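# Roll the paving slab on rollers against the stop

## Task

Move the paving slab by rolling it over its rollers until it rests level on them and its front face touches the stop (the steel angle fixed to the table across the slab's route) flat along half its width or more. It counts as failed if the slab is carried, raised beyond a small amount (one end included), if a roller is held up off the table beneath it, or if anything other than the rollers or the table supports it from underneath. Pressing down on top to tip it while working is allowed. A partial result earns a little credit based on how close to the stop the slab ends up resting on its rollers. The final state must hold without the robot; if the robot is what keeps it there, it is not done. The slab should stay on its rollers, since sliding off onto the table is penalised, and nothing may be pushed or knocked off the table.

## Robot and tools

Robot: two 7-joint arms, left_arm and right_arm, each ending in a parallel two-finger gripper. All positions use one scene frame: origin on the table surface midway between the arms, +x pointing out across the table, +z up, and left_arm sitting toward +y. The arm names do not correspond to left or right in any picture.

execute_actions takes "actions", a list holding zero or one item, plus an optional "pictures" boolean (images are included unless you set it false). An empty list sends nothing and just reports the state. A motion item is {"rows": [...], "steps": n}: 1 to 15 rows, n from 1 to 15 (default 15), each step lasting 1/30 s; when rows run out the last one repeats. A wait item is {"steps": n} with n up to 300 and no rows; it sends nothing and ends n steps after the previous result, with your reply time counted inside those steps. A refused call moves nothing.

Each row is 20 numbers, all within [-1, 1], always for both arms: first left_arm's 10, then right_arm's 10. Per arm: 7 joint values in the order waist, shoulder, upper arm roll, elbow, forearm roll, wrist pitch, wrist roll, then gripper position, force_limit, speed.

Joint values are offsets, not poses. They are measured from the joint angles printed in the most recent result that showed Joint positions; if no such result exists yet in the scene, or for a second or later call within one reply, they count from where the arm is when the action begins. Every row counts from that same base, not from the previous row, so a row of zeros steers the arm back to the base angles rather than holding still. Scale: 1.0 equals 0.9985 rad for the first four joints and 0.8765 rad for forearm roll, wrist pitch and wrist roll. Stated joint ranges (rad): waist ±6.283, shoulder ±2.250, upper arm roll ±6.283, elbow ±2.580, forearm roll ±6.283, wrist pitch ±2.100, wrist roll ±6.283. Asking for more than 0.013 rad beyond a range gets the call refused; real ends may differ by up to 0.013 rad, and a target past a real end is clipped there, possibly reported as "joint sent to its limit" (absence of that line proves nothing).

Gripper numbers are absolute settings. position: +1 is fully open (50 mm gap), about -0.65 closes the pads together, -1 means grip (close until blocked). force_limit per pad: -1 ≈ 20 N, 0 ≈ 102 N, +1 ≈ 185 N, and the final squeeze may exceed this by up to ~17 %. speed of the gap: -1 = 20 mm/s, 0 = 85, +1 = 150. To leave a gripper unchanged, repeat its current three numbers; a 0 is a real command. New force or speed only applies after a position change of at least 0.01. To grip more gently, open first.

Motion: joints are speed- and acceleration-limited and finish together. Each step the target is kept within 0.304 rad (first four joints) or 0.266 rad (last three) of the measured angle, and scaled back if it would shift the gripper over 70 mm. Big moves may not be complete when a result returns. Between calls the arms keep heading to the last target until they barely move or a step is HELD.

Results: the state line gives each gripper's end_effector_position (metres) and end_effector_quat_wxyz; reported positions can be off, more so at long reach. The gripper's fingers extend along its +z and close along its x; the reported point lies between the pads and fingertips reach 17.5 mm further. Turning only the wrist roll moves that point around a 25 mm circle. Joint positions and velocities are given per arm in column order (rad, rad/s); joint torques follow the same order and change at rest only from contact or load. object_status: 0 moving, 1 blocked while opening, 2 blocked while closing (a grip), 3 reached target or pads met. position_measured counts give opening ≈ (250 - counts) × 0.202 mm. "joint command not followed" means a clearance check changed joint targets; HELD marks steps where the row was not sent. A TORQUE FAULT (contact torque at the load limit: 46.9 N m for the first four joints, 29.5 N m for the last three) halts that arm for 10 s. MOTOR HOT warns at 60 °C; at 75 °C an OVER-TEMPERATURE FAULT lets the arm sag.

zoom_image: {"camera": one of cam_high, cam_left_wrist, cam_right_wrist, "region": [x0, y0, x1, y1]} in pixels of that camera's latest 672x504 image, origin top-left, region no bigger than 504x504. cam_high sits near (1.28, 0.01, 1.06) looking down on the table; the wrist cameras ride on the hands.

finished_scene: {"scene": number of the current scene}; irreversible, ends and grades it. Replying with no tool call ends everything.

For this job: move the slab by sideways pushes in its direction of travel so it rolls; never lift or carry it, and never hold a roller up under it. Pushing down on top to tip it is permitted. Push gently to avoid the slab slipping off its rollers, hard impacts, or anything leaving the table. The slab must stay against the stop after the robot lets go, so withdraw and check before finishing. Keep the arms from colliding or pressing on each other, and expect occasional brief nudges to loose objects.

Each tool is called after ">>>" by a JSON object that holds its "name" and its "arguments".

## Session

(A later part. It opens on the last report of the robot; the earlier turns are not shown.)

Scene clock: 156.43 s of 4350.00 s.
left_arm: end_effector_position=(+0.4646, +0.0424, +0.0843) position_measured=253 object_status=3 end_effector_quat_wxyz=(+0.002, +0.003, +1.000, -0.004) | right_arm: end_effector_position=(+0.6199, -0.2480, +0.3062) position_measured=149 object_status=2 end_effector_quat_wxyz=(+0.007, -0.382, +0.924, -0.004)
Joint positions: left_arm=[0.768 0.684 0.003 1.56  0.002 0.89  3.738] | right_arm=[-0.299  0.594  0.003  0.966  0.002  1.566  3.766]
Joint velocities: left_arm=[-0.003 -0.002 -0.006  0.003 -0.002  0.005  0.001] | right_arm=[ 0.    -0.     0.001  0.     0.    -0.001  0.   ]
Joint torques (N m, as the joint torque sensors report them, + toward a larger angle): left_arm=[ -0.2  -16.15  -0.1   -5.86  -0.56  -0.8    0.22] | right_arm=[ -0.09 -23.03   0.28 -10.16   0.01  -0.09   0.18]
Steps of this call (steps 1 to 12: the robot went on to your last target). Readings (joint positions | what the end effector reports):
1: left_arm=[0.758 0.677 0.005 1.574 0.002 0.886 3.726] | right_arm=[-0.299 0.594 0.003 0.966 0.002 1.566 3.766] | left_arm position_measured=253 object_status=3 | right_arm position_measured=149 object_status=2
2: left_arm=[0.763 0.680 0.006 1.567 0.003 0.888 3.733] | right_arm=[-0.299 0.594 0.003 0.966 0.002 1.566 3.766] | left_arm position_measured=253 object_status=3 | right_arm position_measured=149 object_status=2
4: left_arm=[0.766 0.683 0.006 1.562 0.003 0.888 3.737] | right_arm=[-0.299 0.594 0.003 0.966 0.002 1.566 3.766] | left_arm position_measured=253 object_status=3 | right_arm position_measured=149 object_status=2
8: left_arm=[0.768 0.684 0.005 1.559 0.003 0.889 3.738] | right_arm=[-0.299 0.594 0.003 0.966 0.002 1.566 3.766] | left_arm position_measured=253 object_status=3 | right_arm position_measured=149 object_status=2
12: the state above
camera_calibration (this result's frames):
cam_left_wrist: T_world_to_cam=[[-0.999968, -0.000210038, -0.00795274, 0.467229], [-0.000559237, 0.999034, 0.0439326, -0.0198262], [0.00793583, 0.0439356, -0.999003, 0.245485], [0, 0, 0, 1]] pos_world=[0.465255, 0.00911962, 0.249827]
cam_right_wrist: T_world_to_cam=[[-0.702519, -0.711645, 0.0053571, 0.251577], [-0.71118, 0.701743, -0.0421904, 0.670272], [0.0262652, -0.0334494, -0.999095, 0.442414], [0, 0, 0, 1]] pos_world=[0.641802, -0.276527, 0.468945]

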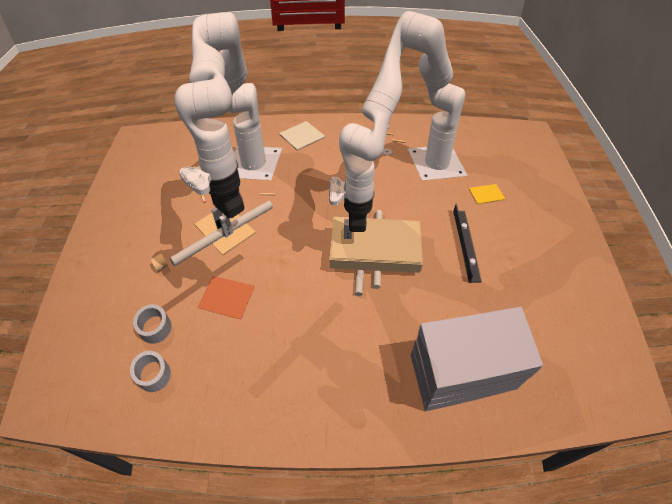

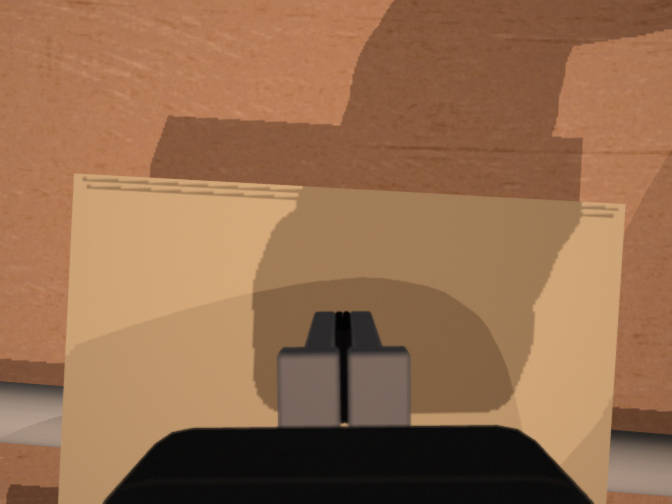

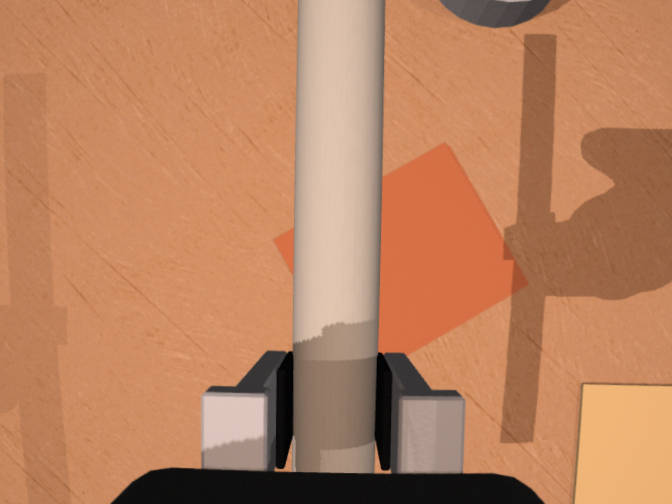

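>>> {"name": "execute_actions", "arguments": {"actions": [{"rows": [
[0.004,0.012,0,-0.004,0,0.002,0.004,-1,0,0,0,0,0,0,0,0,0,-1,-0.3,0.5],
[0.008,0.014,0,-0.009,0,0.005,0.009,-1,0,0,0,0,0,0,0,0,0,-1,-0.3,0.5],
[0.012,0.016,0,-0.013,0,0.007,0.013,-1,0,0,0,0,0,0,0,0,0,-1,-0.3,0.5],
[0.016,0.019,0,-0.018,0,0.010,0.018,-1,0,0,0,0,0,0,0,0,0,-1,-0.3,0.5],
[0.020,0.021,0,-0.022,0,0.012,0.022,-1,0,0,0,0,0,0,0,0,0,-1,-0.3,0.5],
[0.024,0.023,0,-0.027,0,0.015,0.027,-1,0,0,0,0,0,0,0,0,0,-1,-0.3,0.5],
[0.028,0.026,0,-0.031,0,0.017,0.031,-1,0,0,0,0,0,0,0,0,0,-1,-0.3,0.5],
[0.032,0.028,0,-0.036,0,0.020,0.036,-1,0,0,0,0,0,0,0,0,0,-1,-0.3,0.5],
[0.036,0.030,0,-0.040,0,0.022,0.040,-1,0,0,0,0,0,0,0,0,0,-1,-0.3,0.5],
[0.040,0.032,0,-0.045,0,0.025,0.045,-1,0,0,0,0,0,0,0,0,0,-1,-0.3,0.5],
[0.040,0.032,0,-0.045,0,0.025,0.045,-1,0,0,0,0,0,0,0,0,0,-1,-0.3,0.5],
[0.040,0.032,0,-0.045,0,0.025,0.045,-1,0,0,0,0,0,0,0,0,0,-1,-0.3,0.5],
[0.040,0.026,0,-0.047,0,0.033,0.045,-1,0,0,0,0,0,0,0,0,0,-1,-0.3,0.5],
[0.040,0.018,0,-0.050,0,0.043,0.045,-1,0,0,0,0,0,0,0,0,0,-1,-0.3,0.5],
[0.040,0.008,0,-0.056,0,0.060,0.045,-1,0,0,0,0,0,0,0,0,0,-1,-0.3,0.5]], "steps": 15}], "pictures": false}}

>>> {"name": "execute_actions", "arguments": {"actions": [{"steps": 12}]}}

>>> {"name": "zoom_image", "arguments": {"camera": "cam_high", "region": [300, 180, 510, 310]}}

Scene clock: 163.70 s of 4350.00 s.
left_arm: end_effector_position=(+0.4611, +0.0190, +0.0877) position_measured=253 object_status=3 end_effector_quat_wxyz=(+0.002, +0.003, +1.000, -0.004) | right_arm: end_effector_position=(+0.6199, -0.2480, +0.3062) position_measured=149 object_status=2 end_effector_quat_wxyz=(+0.007, -0.382, +0.924, -0.004)
Joint positions: left_arm=[0.808 0.701 0.004 1.51  0.002 0.922 3.777] | right_arm=[-0.299  0.594  0.003  0.966  0.002  1.566  3.766]
Joint velocities: left_arm=[ 0.003 -0.132 -0.021 -0.055 -0.012  0.238  0.002] | right_arm=[ 0.    -0.    -0.001  0.    -0.     0.     0.   ]
Joint torques (N m, as the joint torque sensors report them, + toward a larger angle): left_arm=[  0.1  -25.05  -0.12  -9.29  -0.11  -0.35  -0.03] | right_arm=[ -0.08 -22.96   0.04 -10.23   0.02  -0.34   0.09]
Steps of this call (steps 1 to 30: the robot went on to your last target; steps 31 to 90: nothing new was sent; then 3.77 s passed at rest; steps 91 to 105: all 15 steps of this action). Readings (joint positions | what the end effector reports):
91: left_arm=[0.769 0.685 0.003 1.559 0.002 0.891 3.738] | right_arm=[-0.299 0.594 0.003 0.966 0.002 1.566 3.766] | left_arm position_measured=253 object_status=3 | right_arm position_measured=149 object_status=2
92: left_arm=[0.771 0.686 0.002 1.556 0.001 0.894 3.740] | right_arm=[-0.299 0.594 0.003 0.966 0.002 1.566 3.766] | left_arm position_measured=253 object_status=3 | right_arm position_measured=149 object_status=2
94: left_arm=[0.778 0.690 0.002 1.548 0.001 0.897 3.746] | right_arm=[-0.299 0.594 0.003 0.966 0.002 1.566 3.766] | left_arm position_measured=253 object_status=3 | right_arm position_measured=149 object_status=2
98: left_arm=[0.793 0.699 0.004 1.529 0.002 0.904 3.762] | right_arm=[-0.299 0.594 0.003 0.966 0.002 1.566 3.766] | left_arm position_measured=253 object_status=3 | right_arm position_measured=149 object_status=2
105: the state above

Scene clock: 164.10 s of 4350.00 s.
left_arm: end_effector_position=(+0.4600, +0.0203, +0.0941) position_measured=253 object_status=3 end_effector_quat_wxyz=(+0.000, +0.003, +1.000, -0.002) | right_arm: end_effector_position=(+0.6199, -0.2480, +0.3062) position_measured=149 object_status=2 end_effector_quat_wxyz=(+0.007, -0.382, +0.924, -0.004)
Joint positions: left_arm=[0.808 0.692 0.003 1.504 0.002 0.943 3.777] | right_arm=[-0.299  0.594  0.003  0.966  0.002  1.566  3.766]
Joint velocities: left_arm=[ 0.    -0.    -0.     0.001  0.001 -0.001 -0.   ] | right_arm=[ 0.     0.     0.    -0.     0.     0.001 -0.   ]
Joint torques (N m, as the joint torque sensors report them, + toward a larger angle): left_arm=[ -0.11 -21.95   0.7   -8.04  -0.34  -0.16   0.07] | right_arm=[  0.25 -23.3    0.02 -10.18   0.09  -0.34   0.17]
Steps of this call (steps 1 to 12: the robot went on to your last target). Readings (joint positions | what the end effector reports):
1: left_arm=[0.808 0.696 0.004 1.508 0.002 0.930 3.777] | right_arm=[-0.299 0.594 0.003 0.966 0.002 1.566 3.766] | left_arm position_measured=253 object_status=3 | right_arm position_measured=149 object_status=2
2: left_arm=[0.808 0.693 0.003 1.505 0.002 0.937 3.777] | right_arm=[-0.299 0.594 0.003 0.966 0.002 1.566 3.766] | left_arm position_measured=253 object_status=3 | right_arm position_measured=149 object_status=2
4: left_arm=[0.808 0.692 0.003 1.504 0.002 0.942 3.777] | right_arm=[-0.299 0.594 0.003 0.966 0.002 1.566 3.766] | left_arm position_measured=253 object_status=3 | right_arm position_measured=149 object_status=2
8: left_arm=[0.808 0.692 0.003 1.504 0.002 0.943 3.777] | right_arm=[-0.299 0.594 0.003 0.966 0.002 1.566 3.766] | left_arm position_measured=253 object_status=3 | right_arm position_measured=149 object_status=2
12: the state above
camera_calibration (this result's frames):
cam_left_wrist: T_world_to_cam=[[-0.999992, 0.000352233, -0.0038717, 0.46223], [0.000171834, 0.998918, 0.0464961, 0.0013084], [0.00388389, 0.0464951, -0.998911, 0.258081], [0, 0, 0, 1]] pos_world=[0.461224, -0.0134693, 0.259529]
cam_right_wrist: T_world_to_cam=[[-0.702518, -0.711646, 0.00535512, 0.251578], [-0.711181, 0.701742, -0.0421918, 0.670274], [0.0262677, -0.0334489, -0.999095, 0.442412], [0, 0, 0, 1]] pos_world=[0.641803, -0.276527, 0.468944]

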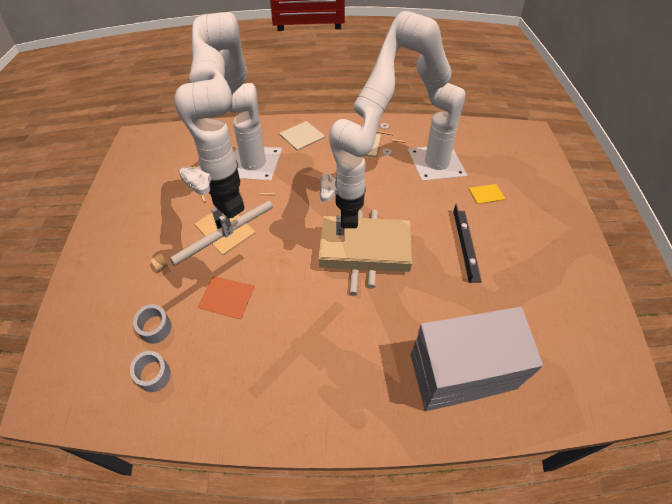

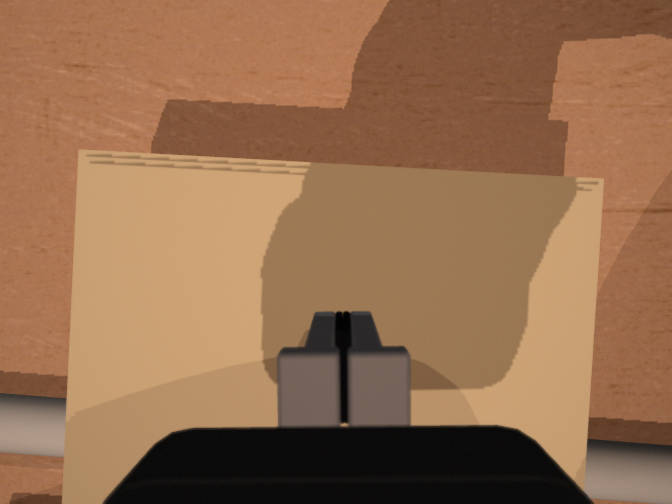

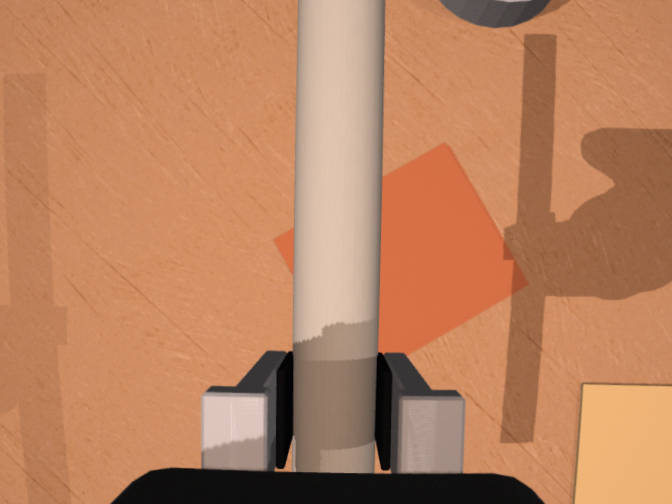

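Region (300, 180, 510, 310) of cam_high's 672x504 image, scaled by 2.400, with more detail than that image has; it fills the top 312 rows of this view, and the rest is white.

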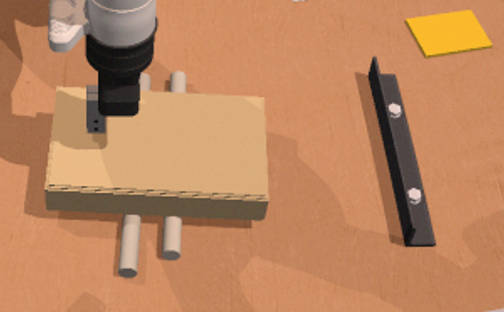

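>>> {"name": "execute_actions", "arguments": {"actions": [{"rows": [[-1.0,-0.3,0,0.2,0,0.11,0,-1,0,0, 0,0,0,0,0,0,0,-1,-0.3,0.5]], "steps": 15}], "pictures": false}}

>>> {"name": "execute_actions", "arguments": {"actions": [{"steps": 10}], "pictures": false}}

>>> {"name": "execute_actions", "arguments": {"actions": [{"rows": [[-0.6,0,0,0,0,0,0,-1,0,0, -0.81,0,0,0,0,0,-0.026,-1,-0.3,0.5]], "steps": 15}], "pictures": false}}

>>> {"name": "execute_actions", "arguments": {"actions": [{"steps": 20}]}}

Scene clock: 170.57 s of 4350.00 s.
left_arm: end_effector_position=(+0.4964, +0.1867, +0.1615) position_measured=253 object_status=3 end_effector_quat_wxyz=(+0.002, -0.158, +0.987, -0.003) | right_arm: end_effector_position=(+0.6199, -0.2480, +0.3062) position_measured=149 object_status=2 end_effector_quat_wxyz=(+0.007, -0.382, +0.924, -0.004)
Joint positions: left_arm=[0.483 0.482 0.004 1.643 0.002 1.01  3.777] | right_arm=[-0.299  0.594  0.003  0.966  0.002  1.566  3.766]
Joint velocities: left_arm=[-0.85  -0.288 -0.004  0.197 -0.001  0.097 -0.001] | right_arm=[ 0.    -0.     0.    -0.     0.     0.001  0.   ]
Joint torques (N m, as the joint torque sensors report them, + toward a larger angle): left_arm=[  0.05 -17.96   0.42  -8.22   0.12  -0.37   0.06] | right_arm=[  0.11 -23.3    0.21 -10.02  -0.13  -0.28  -0.07]
From where the robot then was, a joint's target lay farther than a number of 1.0 reaches, so one or more steps of this call were cut to that.
Steps of this call (steps 1 to 30: the robot went on to your last target; steps 31 to 90: nothing new was sent; then 2.97 s passed at rest; steps 91 to 105: all 15 steps of this action). Readings (joint positions | what the end effector reports):
91: left_arm=[0.807 0.691 0.004 1.504 0.002 0.943 3.777] | right_arm=[-0.299 0.594 0.003 0.966 0.002 1.566 3.766] | left_arm position_measured=253 object_status=3 | right_arm position_measured=149 object_status=2
92: left_arm=[0.800 0.684 0.005 1.509 0.003 0.944 3.777] | right_arm=[-0.299 0.594 0.003 0.966 0.002 1.566 3.766] | left_arm position_measured=253 object_status=3 | right_arm position_measured=149 object_status=2
94: left_arm=[0.771 0.655 0.007 1.527 0.003 0.952 3.777] | right_arm=[-0.299 0.594 0.003 0.966 0.002 1.566 3.766] | left_arm position_measured=253 object_status=3 | right_arm position_measured=149 object_status=2
98: left_arm=[0.672 0.574 0.005 1.579 0.002 0.979 3.777] | right_arm=[-0.299 0.594 0.003 0.966 0.002 1.566 3.766] | left_arm position_measured=253 object_status=3 | right_arm position_measured=149 object_status=2
105: the state above

Scene clock: 170.90 s of 4350.00 s.
left_arm: end_effector_position=(+0.5138, +0.3228, +0.1776) position_measured=253 object_status=3 end_effector_quat_wxyz=(+0.002, -0.301, +0.954, -0.002) | right_arm: end_effector_position=(+0.6199, -0.2480, +0.3062) position_measured=149 object_status=2 end_effector_quat_wxyz=(+0.007, -0.382, +0.924, -0.004)
Joint positions: left_arm=[0.191 0.422 0.004 1.684 0.002 1.03  3.777] | right_arm=[-0.299  0.594  0.003  0.966  0.002  1.566  3.766]
Joint velocities: left_arm=[-0.891 -0.099 -0.     0.066 -0.     0.033 -0.   ] | right_arm=[ 0. -0.  0.  0.  0.  0.  0.]
Joint torques (N m, as the joint torque sensors report them, + toward a larger angle): left_arm=[  0.72 -17.37   0.33  -8.14  -0.26  -0.09   0.11] | right_arm=[ -0.31 -23.45   0.37 -10.39  -0.04  -0.08   0.17]
Steps of this call (steps 1 to 10: the robot went on to your last target). Readings (joint positions | what the end effector reports):
1: left_arm=[0.454 0.473 0.004 1.649 0.002 1.013 3.777] | right_arm=[-0.299 0.594 0.003 0.966 0.002 1.566 3.766] | left_arm position_measured=253 object_status=3 | right_arm position_measured=149 object_status=2
2: left_arm=[0.426 0.464 0.004 1.655 0.002 1.016 3.777] | right_arm=[-0.299 0.594 0.003 0.966 0.002 1.566 3.766] | left_arm position_measured=253 object_status=3 | right_arm position_measured=149 object_status=2
4: left_arm=[0.368 0.450 0.004 1.665 0.002 1.021 3.777] | right_arm=[-0.299 0.594 0.003 0.966 0.002 1.566 3.766] | left_arm position_measured=253 object_status=3 | right_arm position_measured=149 object_status=2
8: left_arm=[0.250 0.429 0.004 1.679 0.002 1.028 3.777] | right_arm=[-0.299 0.594 0.003 0.966 0.002 1.566 3.766] | left_arm position_measured=253 object_status=3 | right_arm position_measured=149 object_status=2
10: the state above

Scene clock: 171.40 s of 4350.00 s.
left_arm: end_effector_position=(+0.4937, +0.5260, +0.1777) position_measured=253 object_status=3 end_effector_quat_wxyz=(+0.003, -0.504, +0.864, -0.002) | right_arm: end_effector_position=(+0.5781, -0.0739, +0.3060) position_measured=149 object_status=2 end_effector_quat_wxyz=(+0.008, -0.515, +0.857, -0.003)
Joint positions: left_arm=[-0.255  0.422  0.004  1.684  0.002  1.03   3.777] | right_arm=[-0.615  0.595  0.004  0.965  0.003  1.566  3.75 ]
Joint velocities: left_arm=[-0.889  0.003 -0.    -0.002  0.    -0.001  0.   ] | right_arm=[-0.768  0.001 -0.002 -0.    -0.002 -0.001 -0.021]
Joint torques (N m, as the joint torque sensors report them, + toward a larger angle): left_arm=[  0.18 -18.03   0.42  -8.37  -0.08  -0.13  -0.07] | right_arm=[ -0.36 -23.73   0.03 -10.25  -0.12  -0.12  -0.15]
Steps of this call (steps 1 to 15: all 15 steps of this action). Readings (joint positions | what the end effector reports):
1: left_arm=[0.161 0.419 0.004 1.686 0.002 1.031 3.777] | right_arm=[-0.300 0.594 0.003 0.966 0.003 1.566 3.766] | left_arm position_measured=253 object_status=3 | right_arm position_measured=149 object_status=2
2: left_arm=[0.131 0.418 0.004 1.686 0.002 1.032 3.777] | right_arm=[-0.306 0.594 0.005 0.966 0.004 1.566 3.766] | left_arm position_measured=253 object_status=3 | right_arm position_measured=149 object_status=2
4: left_arm=[0.072 0.419 0.004 1.686 0.002 1.031 3.777] | right_arm=[-0.335 0.594 0.006 0.966 0.005 1.566 3.764] | left_arm position_measured=253 object_status=3 | right_arm position_measured=149 object_status=2
8: left_arm=[-0.047 0.421 0.004 1.685 0.002 1.031 3.777] | right_arm=[-0.436 0.595 0.004 0.966 0.003 1.566 3.757] | left_arm position_measured=253 object_status=3 | right_arm position_measured=149 object_status=2
15: the state above

Scene clock: 172.07 s of 4350.00 s.
left_arm: end_effector_position=(+0.4663, +0.5911, +0.1776) position_measured=253 object_status=3 end_effector_quat_wxyz=(+0.003, -0.569, +0.823, -0.002) | right_arm: end_effector_position=(+0.4152, +0.1467, +0.3059) position_measured=149 object_status=2 end_effector_quat_wxyz=(-0.008, +0.703, -0.711, -0.001)
Joint positions: left_arm=[-0.408  0.422  0.004  1.684  0.002  1.03   3.777] | right_arm=[-1.095  0.595 -0.     0.966  0.     1.566  3.744]
Joint velocities: left_arm=[-0.002  0.     0.    -0.    -0.    -0.    -0.   ] | right_arm=[-0.242 -0.002 -0.016  0.002 -0.007  0.003 -0.003]
Joint torques (N m, as the joint torque sensors report them, + toward a larger angle): left_arm=[  0.44 -17.3    0.47  -8.59   0.04  -0.25   0.11] | right_arm=[  4.81 -23.61   2.87  -9.73   1.02  -0.02   0.25]
Steps of this call (steps 1 to 20: the robot went on to your last target). Readings (joint positions | what the end effector reports):
1: left_arm=[-0.285 0.422 0.004 1.684 0.002 1.030 3.777] | right_arm=[-0.640 0.595 0.004 0.965 0.003 1.566 3.750] | left_arm position_measured=253 object_status=3 | right_arm position_measured=149 object_status=2
2: left_arm=[-0.314 0.422 0.003 1.684 0.002 1.030 3.777] | right_arm=[-0.666 0.595 0.003 0.965 0.003 1.566 3.749] | left_arm position_measured=253 object_status=3 | right_arm position_measured=149 object_status=2
4: left_arm=[-0.362 0.422 0.002 1.684 0.001 1.030 3.777] | right_arm=[-0.717 0.595 0.003 0.965 0.003 1.566 3.748] | left_arm position_measured=253 object_status=3 | right_arm position_measured=149 object_status=2
8: left_arm=[-0.400 0.422 0.000 1.684 0.001 1.030 3.777] | right_arm=[-0.820 0.595 0.003 0.965 0.003 1.566 3.747] | left_arm position_measured=253 object_status=3 | right_arm position_measured=149 object_status=2
20: the state above
camera_calibration (this result's frames):
cam_left_wrist: T_world_to_cam=[[-0.347993, -0.937476, -0.00625849, 0.719447], [-0.936626, 0.347374, 0.0454289, 0.249406], [-0.0404145, 0.0216708, -0.998948, 0.350293], [0, 0, 0, 1]] pos_world=[0.498119, 0.580236, 0.343097]
cam_right_wrist: T_world_to_cam=[[-0.00262678, -0.999992, 0.0029644, 0.141086], [-0.999238, 0.00250936, -0.0389395, 0.468863], [0.0389318, -0.00306443, -0.999237, 0.451041], [0, 0, 0, 1]] pos_world=[0.451316, 0.14129, 0.468536]

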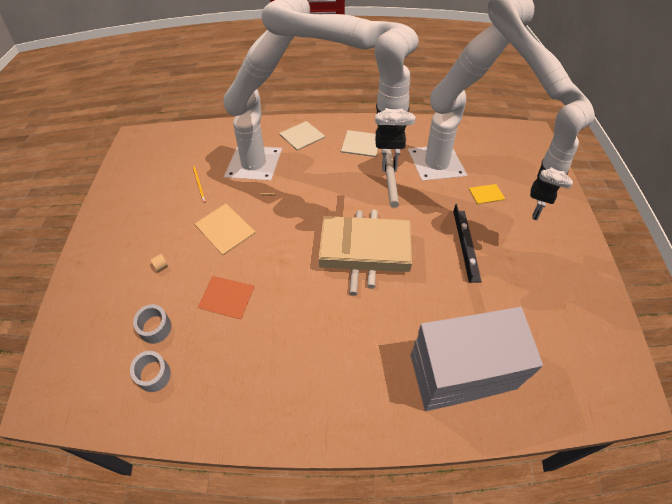

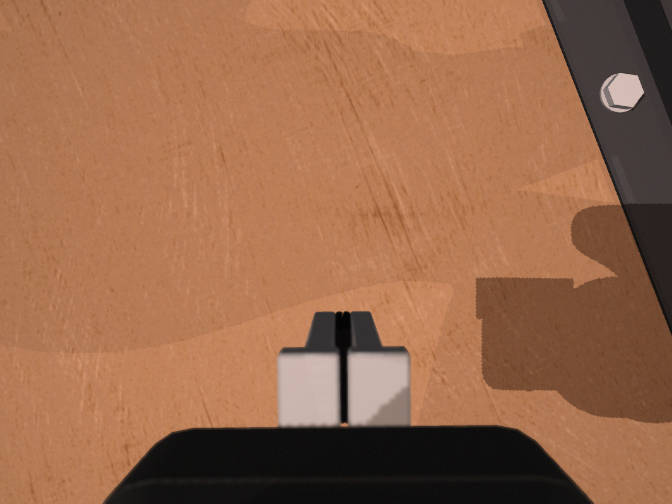

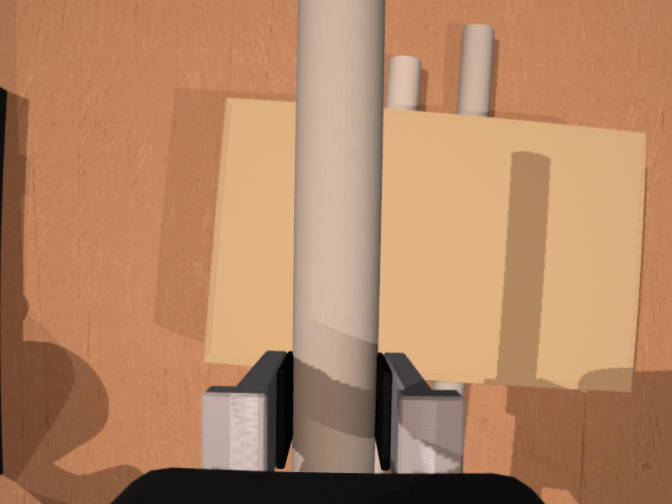

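>>> {"name": "execute_actions", "arguments": {"actions": [{"rows": [[0,0,0,0,0,0,0,-1,0,0, -0.018,0.412,0,-0.281,0,-0.132,-0.006,-1,-0.3,0.5]], "steps": 15}], "pictures": false}}

>>> {"name": "execute_actions", "arguments": {"actions": [{"steps": 15}]}}

Scene clock: 178.10 s of 4350.00 s.
left_arm: end_effector_position=(+0.4663, +0.5911, +0.1776) position_measured=253 object_status=3 end_effector_quat_wxyz=(+0.003, -0.569, +0.823, -0.002) | right_arm: end_effector_position=(+0.4640, +0.2353, +0.1756) position_measured=149 object_status=2 end_effector_quat_wxyz=(-0.006, +0.707, -0.707, -0.001)
Joint positions: left_arm=[-0.408  0.422  0.004  1.684  0.002  1.03   3.777] | right_arm=[-1.112  0.934  0.     0.728  0.001  1.468  3.739]
Joint velocities: left_arm=[ 0.    -0.    -0.    -0.     0.001 -0.    -0.001] | right_arm=[-0.01   0.743 -0.007 -0.442 -0.004 -0.2   -0.008]
Joint torques (N m, as the joint torque sensors report them, + toward a larger angle): left_arm=[  0.17 -17.67   0.23  -8.39  -0.04  -0.12   0.01] | right_arm=[ -0.28 -30.74   0.4  -10.65  -0.03   0.17   0.04]
Steps of this call (steps 1 to 30: the robot went on to your last target; steps 31 to 90: nothing new was sent; then 2.53 s passed at rest; steps 91 to 105: all 15 steps of this action). Readings (joint positions | what the end effector reports):
91: left_arm=[-0.409 0.422 0.004 1.684 0.002 1.030 3.777] | right_arm=[-1.108 0.596 0.003 0.965 0.002 1.566 3.743] | left_arm position_measured=253 object_status=3 | right_arm position_measured=149 object_status=2
92: left_arm=[-0.408 0.422 0.004 1.684 0.002 1.030 3.777] | right_arm=[-1.108 0.602 0.003 0.959 0.002 1.565 3.743] | left_arm position_measured=253 object_status=3 | right_arm position_measured=149 object_status=2
94: left_arm=[-0.408 0.422 0.004 1.684 0.002 1.030 3.777] | right_arm=[-1.108 0.632 0.003 0.933 0.002 1.555 3.743] | left_arm position_measured=253 object_status=3 | right_arm position_measured=149 object_status=2
98: left_arm=[-0.408 0.422 0.004 1.684 0.002 1.030 3.777] | right_arm=[-1.110 0.740 0.002 0.848 0.002 1.518 3.741] | left_arm position_measured=253 object_status=3 | right_arm position_measured=149 object_status=2
105: the state above

Scene clock: 178.60 s of 4350.00 s.
left_arm: end_effector_position=(+0.4663, +0.5911, +0.1776) position_measured=253 object_status=3 end_effector_quat_wxyz=(+0.003, -0.569, +0.823, -0.002) | right_arm: end_effector_position=(+0.4703, +0.2462, +0.1414) position_measured=149 object_status=2 end_effector_quat_wxyz=(-0.000, +0.708, -0.707, +0.000)
Joint positions: left_arm=[-0.408  0.422  0.004  1.684  0.002  1.03   3.777] | right_arm=[-1.113  1.006 -0.     0.685  0.     1.45   3.738]
Joint velocities: left_arm=[ 0.     0.    -0.     0.001 -0.    -0.001  0.   ] | right_arm=[ 0.     0.003 -0.001 -0.    -0.    -0.001  0.   ]
Joint torques (N m, as the joint torque sensors report them, + toward a larger angle): left_arm=[  0.5  -17.39   0.44  -8.42   0.07  -0.23   0.42] | right_arm=[ -0.14 -29.47   0.32 -10.26   0.1   -0.11  -0.05]
Steps of this call (steps 1 to 15: the robot went on to your last target). Readings (joint positions | what the end effector reports):
1: left_arm=[-0.408 0.422 0.004 1.684 0.002 1.030 3.777] | right_arm=[-1.113 0.957 -0.000 0.715 0.001 1.462 3.739] | left_arm position_measured=253 object_status=3 | right_arm position_measured=149 object_status=2
2: left_arm=[-0.408 0.422 0.004 1.684 0.002 1.030 3.777] | right_arm=[-1.113 0.975 -0.000 0.704 0.001 1.457 3.739] | left_arm position_measured=253 object_status=3 | right_arm position_measured=149 object_status=2
4: left_arm=[-0.408 0.422 0.004 1.684 0.002 1.030 3.777] | right_arm=[-1.113 0.997 -0.001 0.691 0.000 1.451 3.738] | left_arm position_measured=253 object_status=3 | right_arm position_measured=149 object_status=2
8: left_arm=[-0.408 0.422 0.004 1.684 0.002 1.030 3.777] | right_arm=[-1.113 1.003 -0.000 0.686 0.000 1.450 3.738] | left_arm position_measured=253 object_status=3 | right_arm position_measured=149 object_status=2
15: the state above
camera_calibration (this result's frames):
cam_left_wrist: T_world_to_cam=[[-0.347993, -0.937476, -0.00626048, 0.719449], [-0.936626, 0.347374, 0.0454272, 0.249407], [-0.0404122, 0.0216721, -0.998948, 0.350292], [0, 0, 0, 1]] pos_world=[0.49812, 0.580237, 0.343097]
cam_right_wrist: T_world_to_cam=[[0.0101083, -0.999835, 0.0150747, 0.233425], [-0.999485, -0.0105616, -0.0303045, 0.519407], [0.0304587, -0.0147606, -0.999427, 0.291746], [0, 0, 0, 1]] pos_world=[0.507893, 0.243179, 0.303801]

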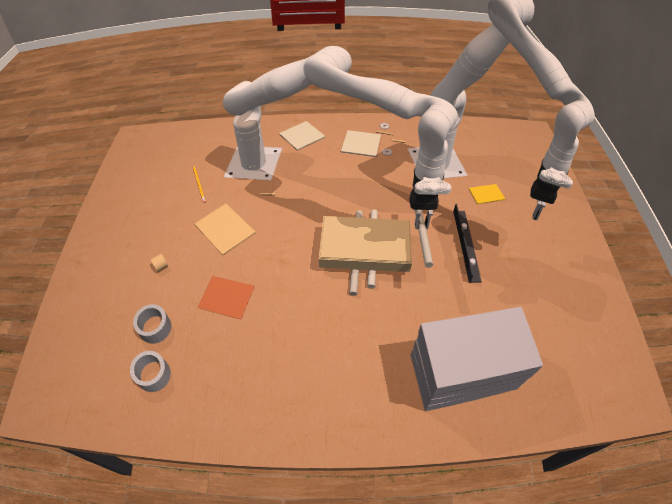

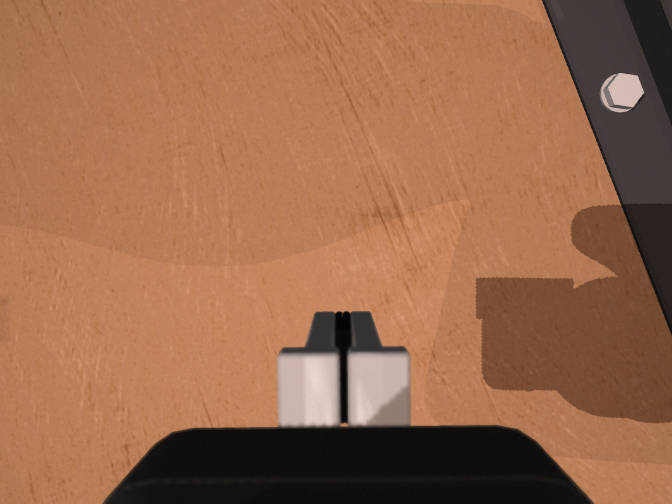

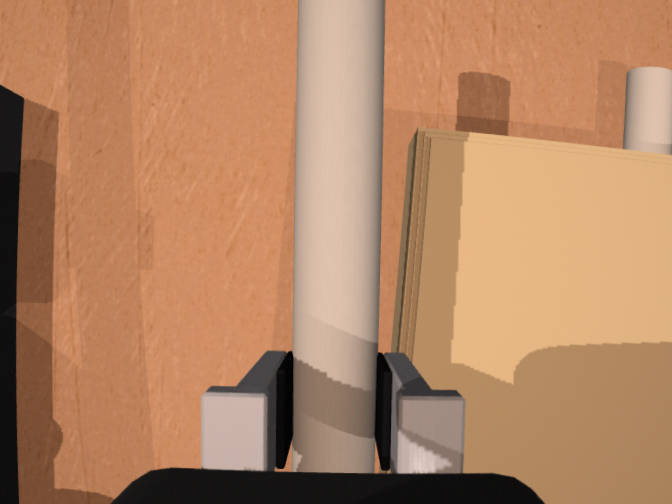

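>>> {"name": "execute_actions", "arguments": {"actions": [{"rows": [[0,0,0,0,0,0,0,-1,0,0, -0.0165,0.084,0,-0.053,0,-0.034,-0.018,-1,-0.3,0.5]], "steps": 14}], "pictures": false}}

>>> {"name": "execute_actions", "arguments": {"actions": [{"rows": [[0,0,0,0,0,0,0,-1,0,0, 0,0.060,0,0.093,0,-0.176,0,-1,-0.3,0.5]], "steps": 15}]}}

Scene clock: 186.87 s of 4350.00 s.
left_arm: end_effector_position=(+0.4663, +0.5911, +0.1776) position_measured=253 object_status=3 end_effector_quat_wxyz=(+0.003, -0.569, +0.823, -0.002) | right_arm: end_effector_position=(+0.4702, +0.2660, +0.1017) position_measured=149 object_status=2 end_effector_quat_wxyz=(-0.000, +0.708, -0.706, +0.000)
Joint positions: left_arm=[-0.408  0.422  0.004  1.684  0.002  1.03   3.777] | right_arm=[-1.13   1.089 -0.     0.632  0.001  1.42   3.723]
Joint velocities: left_arm=[-0.     0.    -0.     0.001  0.    -0.001  0.   ] | right_arm=[-0.     0.008 -0.001 -0.002 -0.     0.001  0.   ]
Joint torques (N m, as the joint torque sensors report them, + toward a larger angle): left_arm=[  0.53 -17.75   0.1   -8.72  -0.09  -0.22   0.24] | right_arm=[ -0.1  -30.02   0.15 -10.36  -0.1   -0.28   0.2 ]
Steps of this call (steps 1 to 15: the robot went on to your last target; steps 16 to 90: nothing new was sent; then 4.80 s passed at rest; steps 91 to 104: all 14 steps of this action). Readings (joint positions | what the end effector reports):
91: left_arm=[-0.408 0.422 0.004 1.684 0.002 1.030 3.777] | right_arm=[-1.113 1.008 -0.000 0.684 0.001 1.450 3.738] | left_arm position_measured=253 object_status=3 | right_arm position_measured=149 object_status=2
92: left_arm=[-0.408 0.422 0.004 1.684 0.002 1.030 3.777] | right_arm=[-1.114 1.014 0.000 0.680 0.001 1.449 3.737] | left_arm position_measured=253 object_status=3 | right_arm position_measured=149 object_status=2
94: left_arm=[-0.408 0.422 0.004 1.684 0.002 1.030 3.777] | right_arm=[-1.120 1.042 0.001 0.661 0.001 1.439 3.732] | left_arm position_measured=253 object_status=3 | right_arm position_measured=149 object_status=2
98: left_arm=[-0.408 0.422 0.004 1.684 0.002 1.030 3.777] | right_arm=[-1.129 1.086 -0.001 0.636 -0.000 1.421 3.723] | left_arm position_measured=253 object_status=3 | right_arm position_measured=149 object_status=2
104: the state above

Scene clock: 187.37 s of 4350.00 s.
left_arm: end_effector_position=(+0.4663, +0.5911, +0.1776) position_measured=253 object_status=3 end_effector_quat_wxyz=(+0.003, -0.569, +0.823, -0.002) | right_arm: end_effector_position=(+0.4704, +0.2671, +0.0339) position_measured=149 object_status=2 end_effector_quat_wxyz=(-0.001, +0.708, -0.706, -0.001)
Joint positions: left_arm=[-0.408  0.422  0.004  1.684  0.002  1.03   3.777] | right_arm=[-1.13   1.147 -0.001  0.725 -0.     1.267  3.723]
Joint velocities: left_arm=[ 0.     0.    -0.001  0.    -0.     0.    -0.   ] | right_arm=[-0.001 -0.001  0.001 -0.     0.     0.001  0.001]
Joint torques (N m, as the joint torque sensors report them, + toward a larger angle): left_arm=[  0.13 -17.64   0.82  -8.48  -0.04  -0.17  -0.05] | right_arm=[ -0.06 -28.1    0.76  -9.16  -0.05  -0.96   0.06]
Steps of this call (steps 1 to 15: all 15 steps of this action). Readings (joint positions | what the end effector reports):
1: left_arm=[-0.408 0.422 0.004 1.684 0.002 1.030 3.777] | right_arm=[-1.130 1.090 -0.000 0.633 0.001 1.419 3.723] | left_arm position_measured=253 object_status=3 | right_arm position_measured=149 object_status=2
2: left_arm=[-0.408 0.422 0.004 1.684 0.002 1.030 3.777] | right_arm=[-1.130 1.093 -0.000 0.637 0.001 1.411 3.723] | left_arm position_measured=253 object_status=3 | right_arm position_measured=149 object_status=2
4: left_arm=[-0.408 0.422 0.004 1.684 0.002 1.030 3.777] | right_arm=[-1.130 1.109 -0.000 0.663 0.001 1.366 3.723] | left_arm position_measured=253 object_status=3 | right_arm position_measured=149 object_status=2
8: left_arm=[-0.408 0.422 0.004 1.684 0.002 1.030 3.777] | right_arm=[-1.129 1.147 -0.001 0.723 0.000 1.272 3.723] | left_arm position_measured=253 object_status=3 | right_arm position_measured=149 object_status=2
15: the state above
camera_calibration (this result's frames):
cam_left_wrist: T_world_to_cam=[[-0.347993, -0.937476, -0.00626413, 0.719451], [-0.936626, 0.347373, 0.0454238, 0.24941], [-0.0404077, 0.0216743, -0.998948, 0.350288], [0, 0, 0, 1]] pos_world=[0.498122, 0.580238, 0.343098]
cam_right_wrist: T_world_to_cam=[[0.0109497, -0.999861, 0.0125402, 0.255664], [-0.999463, -0.0113311, -0.0307595, 0.516664], [0.0308973, -0.0121966, -0.999448, 0.183706], [0, 0, 0, 1]] pos_world=[0.507911, 0.263723, 0.196291]

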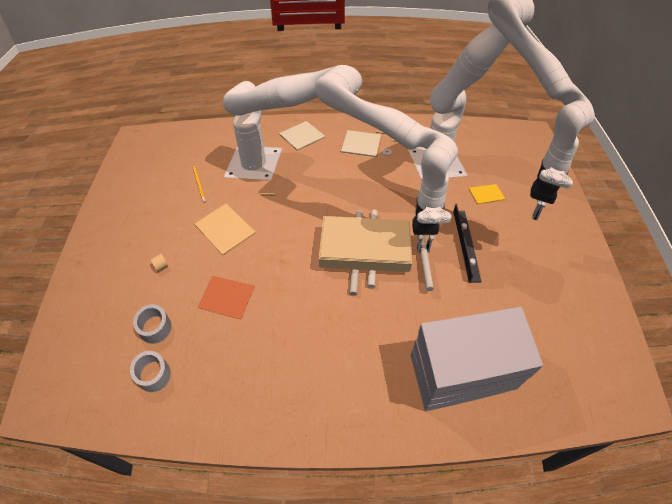

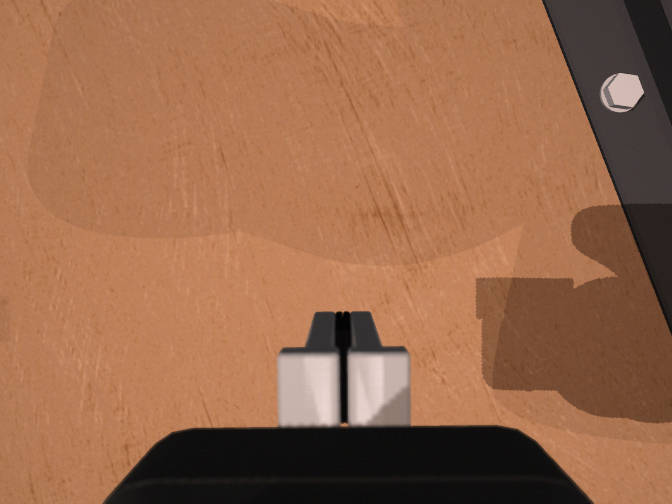

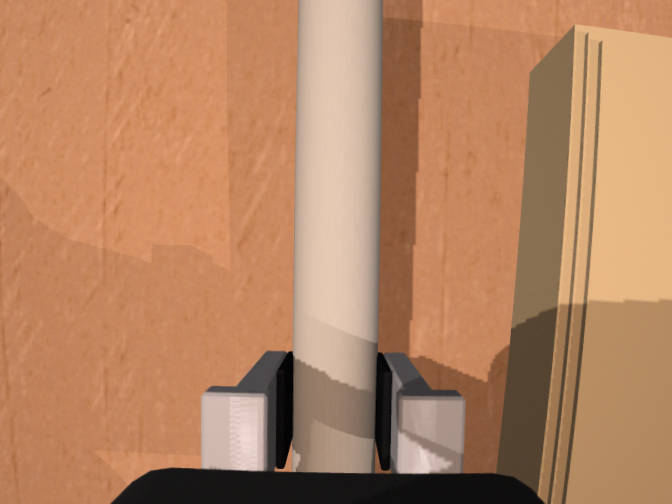

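>>> {"name": "execute_actions", "arguments": {"actions": [{"rows": [[0,0,0,0,0,0,0,-1,0,0, 0,0.006,0,0.009,0,-0.0175,0,-1,-0.3,0.5]], "steps": 10}], "pictures": false}}

>>> {"name": "execute_actions", "arguments": {"actions": [{"rows": [[0,0,0,0,0,0,0,-1,0,0, 0,0,0,0,0,0,0,0.4,-0.3,-0.3]], "steps": 15}]}}

Scene clock: 193.30 s of 4350.00 s.
left_arm: end_effector_position=(+0.4663, +0.5911, +0.1776) position_measured=253 object_status=3 end_effector_quat_wxyz=(+0.003, -0.569, +0.823, -0.002) | right_arm: end_effector_position=(+0.4710, +0.2676, +0.0298) position_measured=149 object_status=2 end_effector_quat_wxyz=(-0.003, +0.708, -0.707, -0.001)
Joint positions: left_arm=[-0.408  0.422  0.004  1.684  0.002  1.03   3.777] | right_arm=[-1.129  1.149 -0.001  0.732 -0.001  1.253  3.723]
Joint velocities: left_arm=[-0.    -0.    -0.    -0.001 -0.     0.    -0.   ] | right_arm=[-0.    -0.     0.     0.001 -0.    -0.    -0.   ]
Joint torques (N m, as the joint torque sensors report them, + toward a larger angle): left_arm=[  0.04 -17.45   0.3   -8.47  -0.03  -0.29  -0.11] | right_arm=[ -0.63 -26.95   0.45  -8.58   0.35  -0.64   0.08]
Steps of this call (steps 1 to 15: the robot went on to your last target; steps 16 to 90: nothing new was sent; then 2.60 s passed at rest; steps 91 to 100: all 10 steps of this action). Readings (joint positions | what the end effector reports):
91: left_arm=[-0.408 0.422 0.004 1.684 0.002 1.030 3.777] | right_arm=[-1.130 1.147 -0.001 0.725 -0.000 1.265 3.723] | left_arm position_measured=253 object_status=3 | right_arm position_measured=149 object_status=2
92: left_arm=[-0.408 0.422 0.004 1.684 0.002 1.030 3.777] | right_arm=[-1.129 1.148 -0.001 0.728 -0.000 1.260 3.723] | left_arm position_measured=253 object_status=3 | right_arm position_measured=149 object_status=2
94: left_arm=[-0.408 0.422 0.004 1.684 0.002 1.030 3.777] | right_arm=[-1.129 1.149 -0.001 0.732 -0.000 1.254 3.723] | left_arm position_measured=253 object_status=3 | right_arm position_measured=149 object_status=2
98: left_arm=[-0.408 0.422 0.004 1.684 0.002 1.030 3.777] | right_arm=[-1.129 1.149 -0.001 0.732 -0.001 1.253 3.723] | left_arm position_measured=253 object_status=3 | right_arm position_measured=149 object_status=2
100: the state above

Scene clock: 193.80 s of 4350.00 s.
left_arm: end_effector_position=(+0.4663, +0.5911, +0.1776) position_measured=253 object_status=3 end_effector_quat_wxyz=(+0.003, -0.569, +0.823, -0.002) | right_arm: end_effector_position=(+0.4710, +0.2676, +0.0298) position_measured=92 object_status=3 end_effector_quat_wxyz=(-0.003, +0.708, -0.707, -0.001)
Joint positions: left_arm=[-0.408  0.422  0.004  1.684  0.002  1.03   3.777] | right_arm=[-1.129  1.149 -0.001  0.732 -0.001  1.253  3.723]
Joint velocities: left_arm=[ 0.     0.    -0.     0.     0.001  0.001 -0.   ] | right_arm=[ 0.     0.    -0.001 -0.001  0.     0.     0.   ]
Joint torques (N m, as the joint torque sensors report them, + toward a larger angle): left_arm=[  0.2  -17.58   0.43  -8.41  -0.08  -0.24   0.12] | right_arm=[  0.08 -30.23   0.21  -9.25  -0.16  -0.17   0.26]
Steps of this call (steps 1 to 15: all 15 steps of this action). Readings (joint positions | what the end effector reports):
1: left_arm=[-0.408 0.422 0.004 1.684 0.002 1.030 3.777] | right_arm=[-1.129 1.149 -0.001 0.732 -0.001 1.253 3.723] | left_arm position_measured=253 object_status=3 | right_arm position_measured=141 object_status=0
2: left_arm=[-0.408 0.422 0.004 1.684 0.002 1.030 3.777] | right_arm=[-1.129 1.148 -0.001 0.733 -0.001 1.253 3.723] | left_arm position_measured=253 object_status=3 | right_arm position_measured=131 object_status=0
4: left_arm=[-0.408 0.422 0.004 1.684 0.002 1.030 3.777] | right_arm=[-1.129 1.148 -0.001 0.732 -0.001 1.253 3.723] | left_arm position_measured=253 object_status=3 | right_arm position_measured=109 object_status=0
8: left_arm=[-0.408 0.422 0.004 1.684 0.002 1.030 3.777] | right_arm=[-1.129 1.149 -0.001 0.732 -0.001 1.253 3.723] | left_arm position_measured=253 object_status=3 | right_arm position_measured=92 object_status=0
15: the state above
camera_calibration (this result's frames):
cam_left_wrist: T_world_to_cam=[[-0.347993, -0.937476, -0.00626772, 0.719454], [-0.936626, 0.347373, 0.0454204, 0.249413], [-0.0404033, 0.0216765, -0.998948, 0.350285], [0, 0, 0, 1]] pos_world=[0.498124, 0.580239, 0.343098]
cam_right_wrist: T_world_to_cam=[[0.0103955, -0.999906, 0.00892638, 0.256622], [-0.999411, -0.0106814, -0.0326077, 0.517025], [0.0327, -0.00858216, -0.999428, 0.177788], [0, 0, 0, 1]] pos_world=[0.508239, 0.263646, 0.192254]

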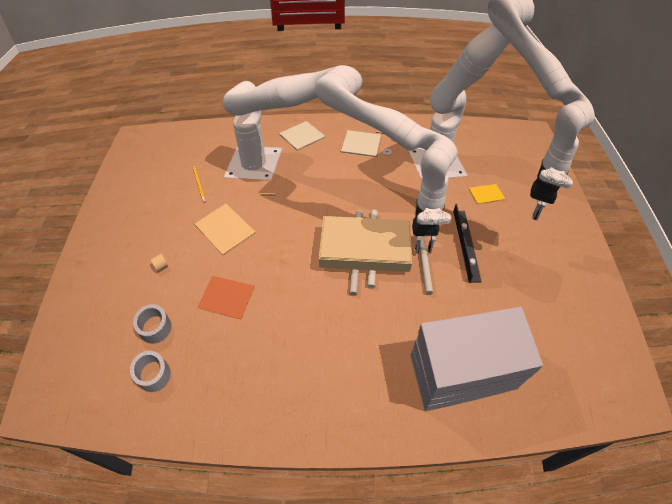

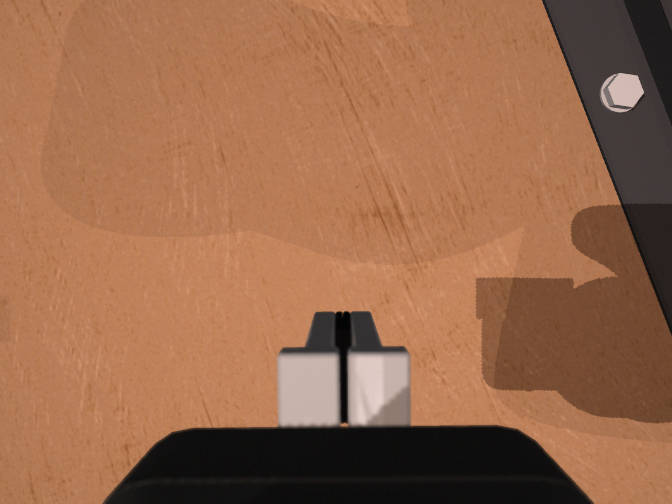

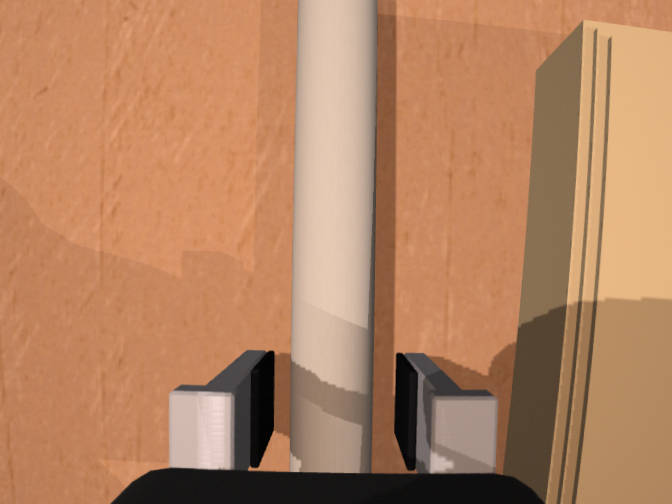

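>>> {"name": "execute_actions", "arguments": {"actions": [{"rows": [[0,0,0,0,0,0,0,-1,0,0, 0,-0.084,0,-0.124,0,0.239,0,0.4,-0.3,-0.3]], "steps": 13}], "pictures": false}}

>>> {"name": "execute_actions", "arguments": {"actions": [{"rows": [[0,0,0,0,0,0,0,-1,0,0, 0.318,-0.454,0,1.0,0,-0.65,0.363,-1,0,0.5]], "steps": 15}], "pictures": false}}

>>> {"name": "execute_actions", "arguments": {"actions": [{"steps": 30}], "pictures": false}}

Scene clock: 198.90 s of 4350.00 s.
left_arm: end_effector_position=(+0.4663, +0.5911, +0.1776) position_measured=253 object_status=3 end_effector_quat_wxyz=(+0.003, -0.569, +0.823, -0.002) | right_arm: end_effector_position=(+0.4696, +0.2654, +0.1255) position_measured=92 object_status=3 end_effector_quat_wxyz=(-0.003, +0.708, -0.706, -0.001)
Joint positions: left_arm=[-0.408  0.422  0.004  1.684  0.002  1.03   3.777] | right_arm=[-1.129  1.065 -0.001  0.608 -0.001  1.462  3.723]
Joint velocities: left_arm=[ 0.     0.    -0.     0.001  0.     0.002 -0.001] | right_arm=[-0.     0.004 -0.002  0.01  -0.001  0.005 -0.   ]
Joint torques (N m, as the joint torque sensors report them, + toward a larger angle): left_arm=[ -0.04 -17.36   0.35  -8.66   0.09  -0.08   0.04] | right_arm=[ -0.16 -29.53   0.45 -10.42   0.11  -0.21   0.02]
Steps of this call (steps 1 to 15: the robot went on to your last target; steps 16 to 90: nothing new was sent; then 1.67 s passed at rest; steps 91 to 103: all 13 steps of this action). Readings (joint positions | what the end effector reports):
91: left_arm=[-0.408 0.422 0.004 1.684 0.002 1.030 3.777] | right_arm=[-1.129 1.149 -0.001 0.732 -0.001 1.254 3.723] | left_arm position_measured=253 object_status=3 | right_arm position_measured=92 object_status=3
92: left_arm=[-0.408 0.422 0.004 1.684 0.002 1.030 3.777] | right_arm=[-1.129 1.146 -0.001 0.727 -0.001 1.263 3.723] | left_arm position_measured=253 object_status=3 | right_arm position_measured=92 object_status=3
94: left_arm=[-0.408 0.422 0.004 1.684 0.002 1.030 3.777] | right_arm=[-1.129 1.128 -0.001 0.702 -0.001 1.308 3.723] | left_arm position_measured=253 object_status=3 | right_arm position_measured=92 object_status=3
98: left_arm=[-0.408 0.422 0.004 1.684 0.002 1.030 3.777] | right_arm=[-1.129 1.076 -0.001 0.624 -0.001 1.435 3.723] | left_arm position_measured=253 object_status=3 | right_arm position_measured=92 object_status=3
103: the state above

Scene clock: 199.40 s of 4350.00 s.
left_arm: end_effector_position=(+0.4663, +0.5911, +0.1776) position_measured=253 object_status=3 end_effector_quat_wxyz=(+0.003, -0.569, +0.823, -0.002) | right_arm: end_effector_position=(+0.5880, +0.1699, +0.2347) position_measured=253 object_status=3 end_effector_quat_wxyz=(-0.132, +0.700, -0.702, +0.001)
Joint positions: left_arm=[-0.408  0.422  0.004  1.684  0.002  1.03   3.777] | right_arm=[-0.907  0.767 -0.001  0.925 -0.001  1.184  3.941]
Joint velocities: left_arm=[ 0.     0.     0.     0.     0.    -0.     0.001] | right_arm=[ 0.446 -0.738  0.004  1.107  0.002 -0.979  0.466]
Joint torques (N m, as the joint torque sensors report them, + toward a larger angle): left_arm=[  0.17 -17.56   0.2   -8.46  -0.26  -0.25   0.06] | right_arm=[ -0.38 -24.13  -0.37  -9.86  -0.17  -0.7   -0.1 ]
Steps of this call (steps 1 to 15: all 15 steps of this action). Readings (joint positions | what the end effector reports):
1: left_arm=[-0.408 0.422 0.004 1.684 0.002 1.030 3.777] | right_arm=[-1.128 1.064 -0.001 0.610 -0.001 1.461 3.724] | left_arm position_measured=253 object_status=3 | right_arm position_measured=106 object_status=0
2: left_arm=[-0.408 0.422 0.004 1.684 0.002 1.030 3.777] | right_arm=[-1.122 1.058 -0.003 0.616 -0.002 1.456 3.728] | left_arm position_measured=253 object_status=3 | right_arm position_measured=126 object_status=0
4: left_arm=[-0.408 0.422 0.004 1.684 0.002 1.030 3.777] | right_arm=[-1.095 1.029 -0.005 0.645 -0.003 1.432 3.751] | left_arm position_measured=253 object_status=3 | right_arm position_measured=164 object_status=0
8: left_arm=[-0.408 0.422 0.004 1.684 0.002 1.030 3.777] | right_arm=[-1.017 0.940 -0.002 0.730 -0.001 1.356 3.825] | left_arm position_measured=253 object_status=3 | right_arm position_measured=242 object_status=0
15: the state above

Scene clock: 200.40 s of 4350.00 s.
left_arm: end_effector_position=(+0.4663, +0.5911, +0.1776) position_measured=253 object_status=3 end_effector_quat_wxyz=(+0.003, -0.569, +0.823, -0.002) | right_arm: end_effector_position=(+0.4831, +0.0019, +0.1092) position_measured=253 object_status=3 end_effector_quat_wxyz=(-0.015, +0.708, -0.706, +0.001)
Joint positions: left_arm=[-0.408  0.422  0.004  1.684  0.002  1.03   3.777] | right_arm=[-0.811  0.612 -0.001  1.607 -0.001  0.892  4.041]
Joint velocities: left_arm=[-0.    -0.    -0.    -0.001 -0.001  0.002 -0.   ] | right_arm=[ 0.    -0.003  0.001  0.    -0.     0.    -0.   ]
Joint torques (N m, as the joint torque sensors report them, + toward a larger angle): left_arm=[  0.18 -17.67   0.28  -8.55  -0.06  -0.17   0.14] | right_arm=[  0.18 -20.3    0.21  -8.07  -0.16  -0.18   0.09]
Steps of this call (steps 1 to 30: the robot went on to your last target). Readings (joint positions | what the end effector reports):
1: left_arm=[-0.408 0.422 0.004 1.684 0.002 1.030 3.777] | right_arm=[-0.892 0.743 -0.001 0.964 -0.001 1.150 3.956] | left_arm position_measured=253 object_status=3 | right_arm position_measured=253 object_status=3
2: left_arm=[-0.408 0.422 0.004 1.684 0.002 1.030 3.777] | right_arm=[-0.878 0.720 -0.001 1.007 -0.000 1.112 3.971] | left_arm position_measured=253 object_status=3 | right_arm position_measured=253 object_status=3
4: left_arm=[-0.408 0.422 0.004 1.684 0.002 1.030 3.777] | right_arm=[-0.854 0.682 0.001 1.096 0.000 1.038 3.996] | left_arm position_measured=253 object_status=3 | right_arm position_measured=253 object_status=3
8: left_arm=[-0.408 0.422 0.004 1.684 0.002 1.030 3.777] | right_arm=[-0.830 0.645 0.001 1.248 0.000 0.953 4.023] | left_arm position_measured=253 object_status=3 | right_arm position_measured=253 object_status=3
30: the state above


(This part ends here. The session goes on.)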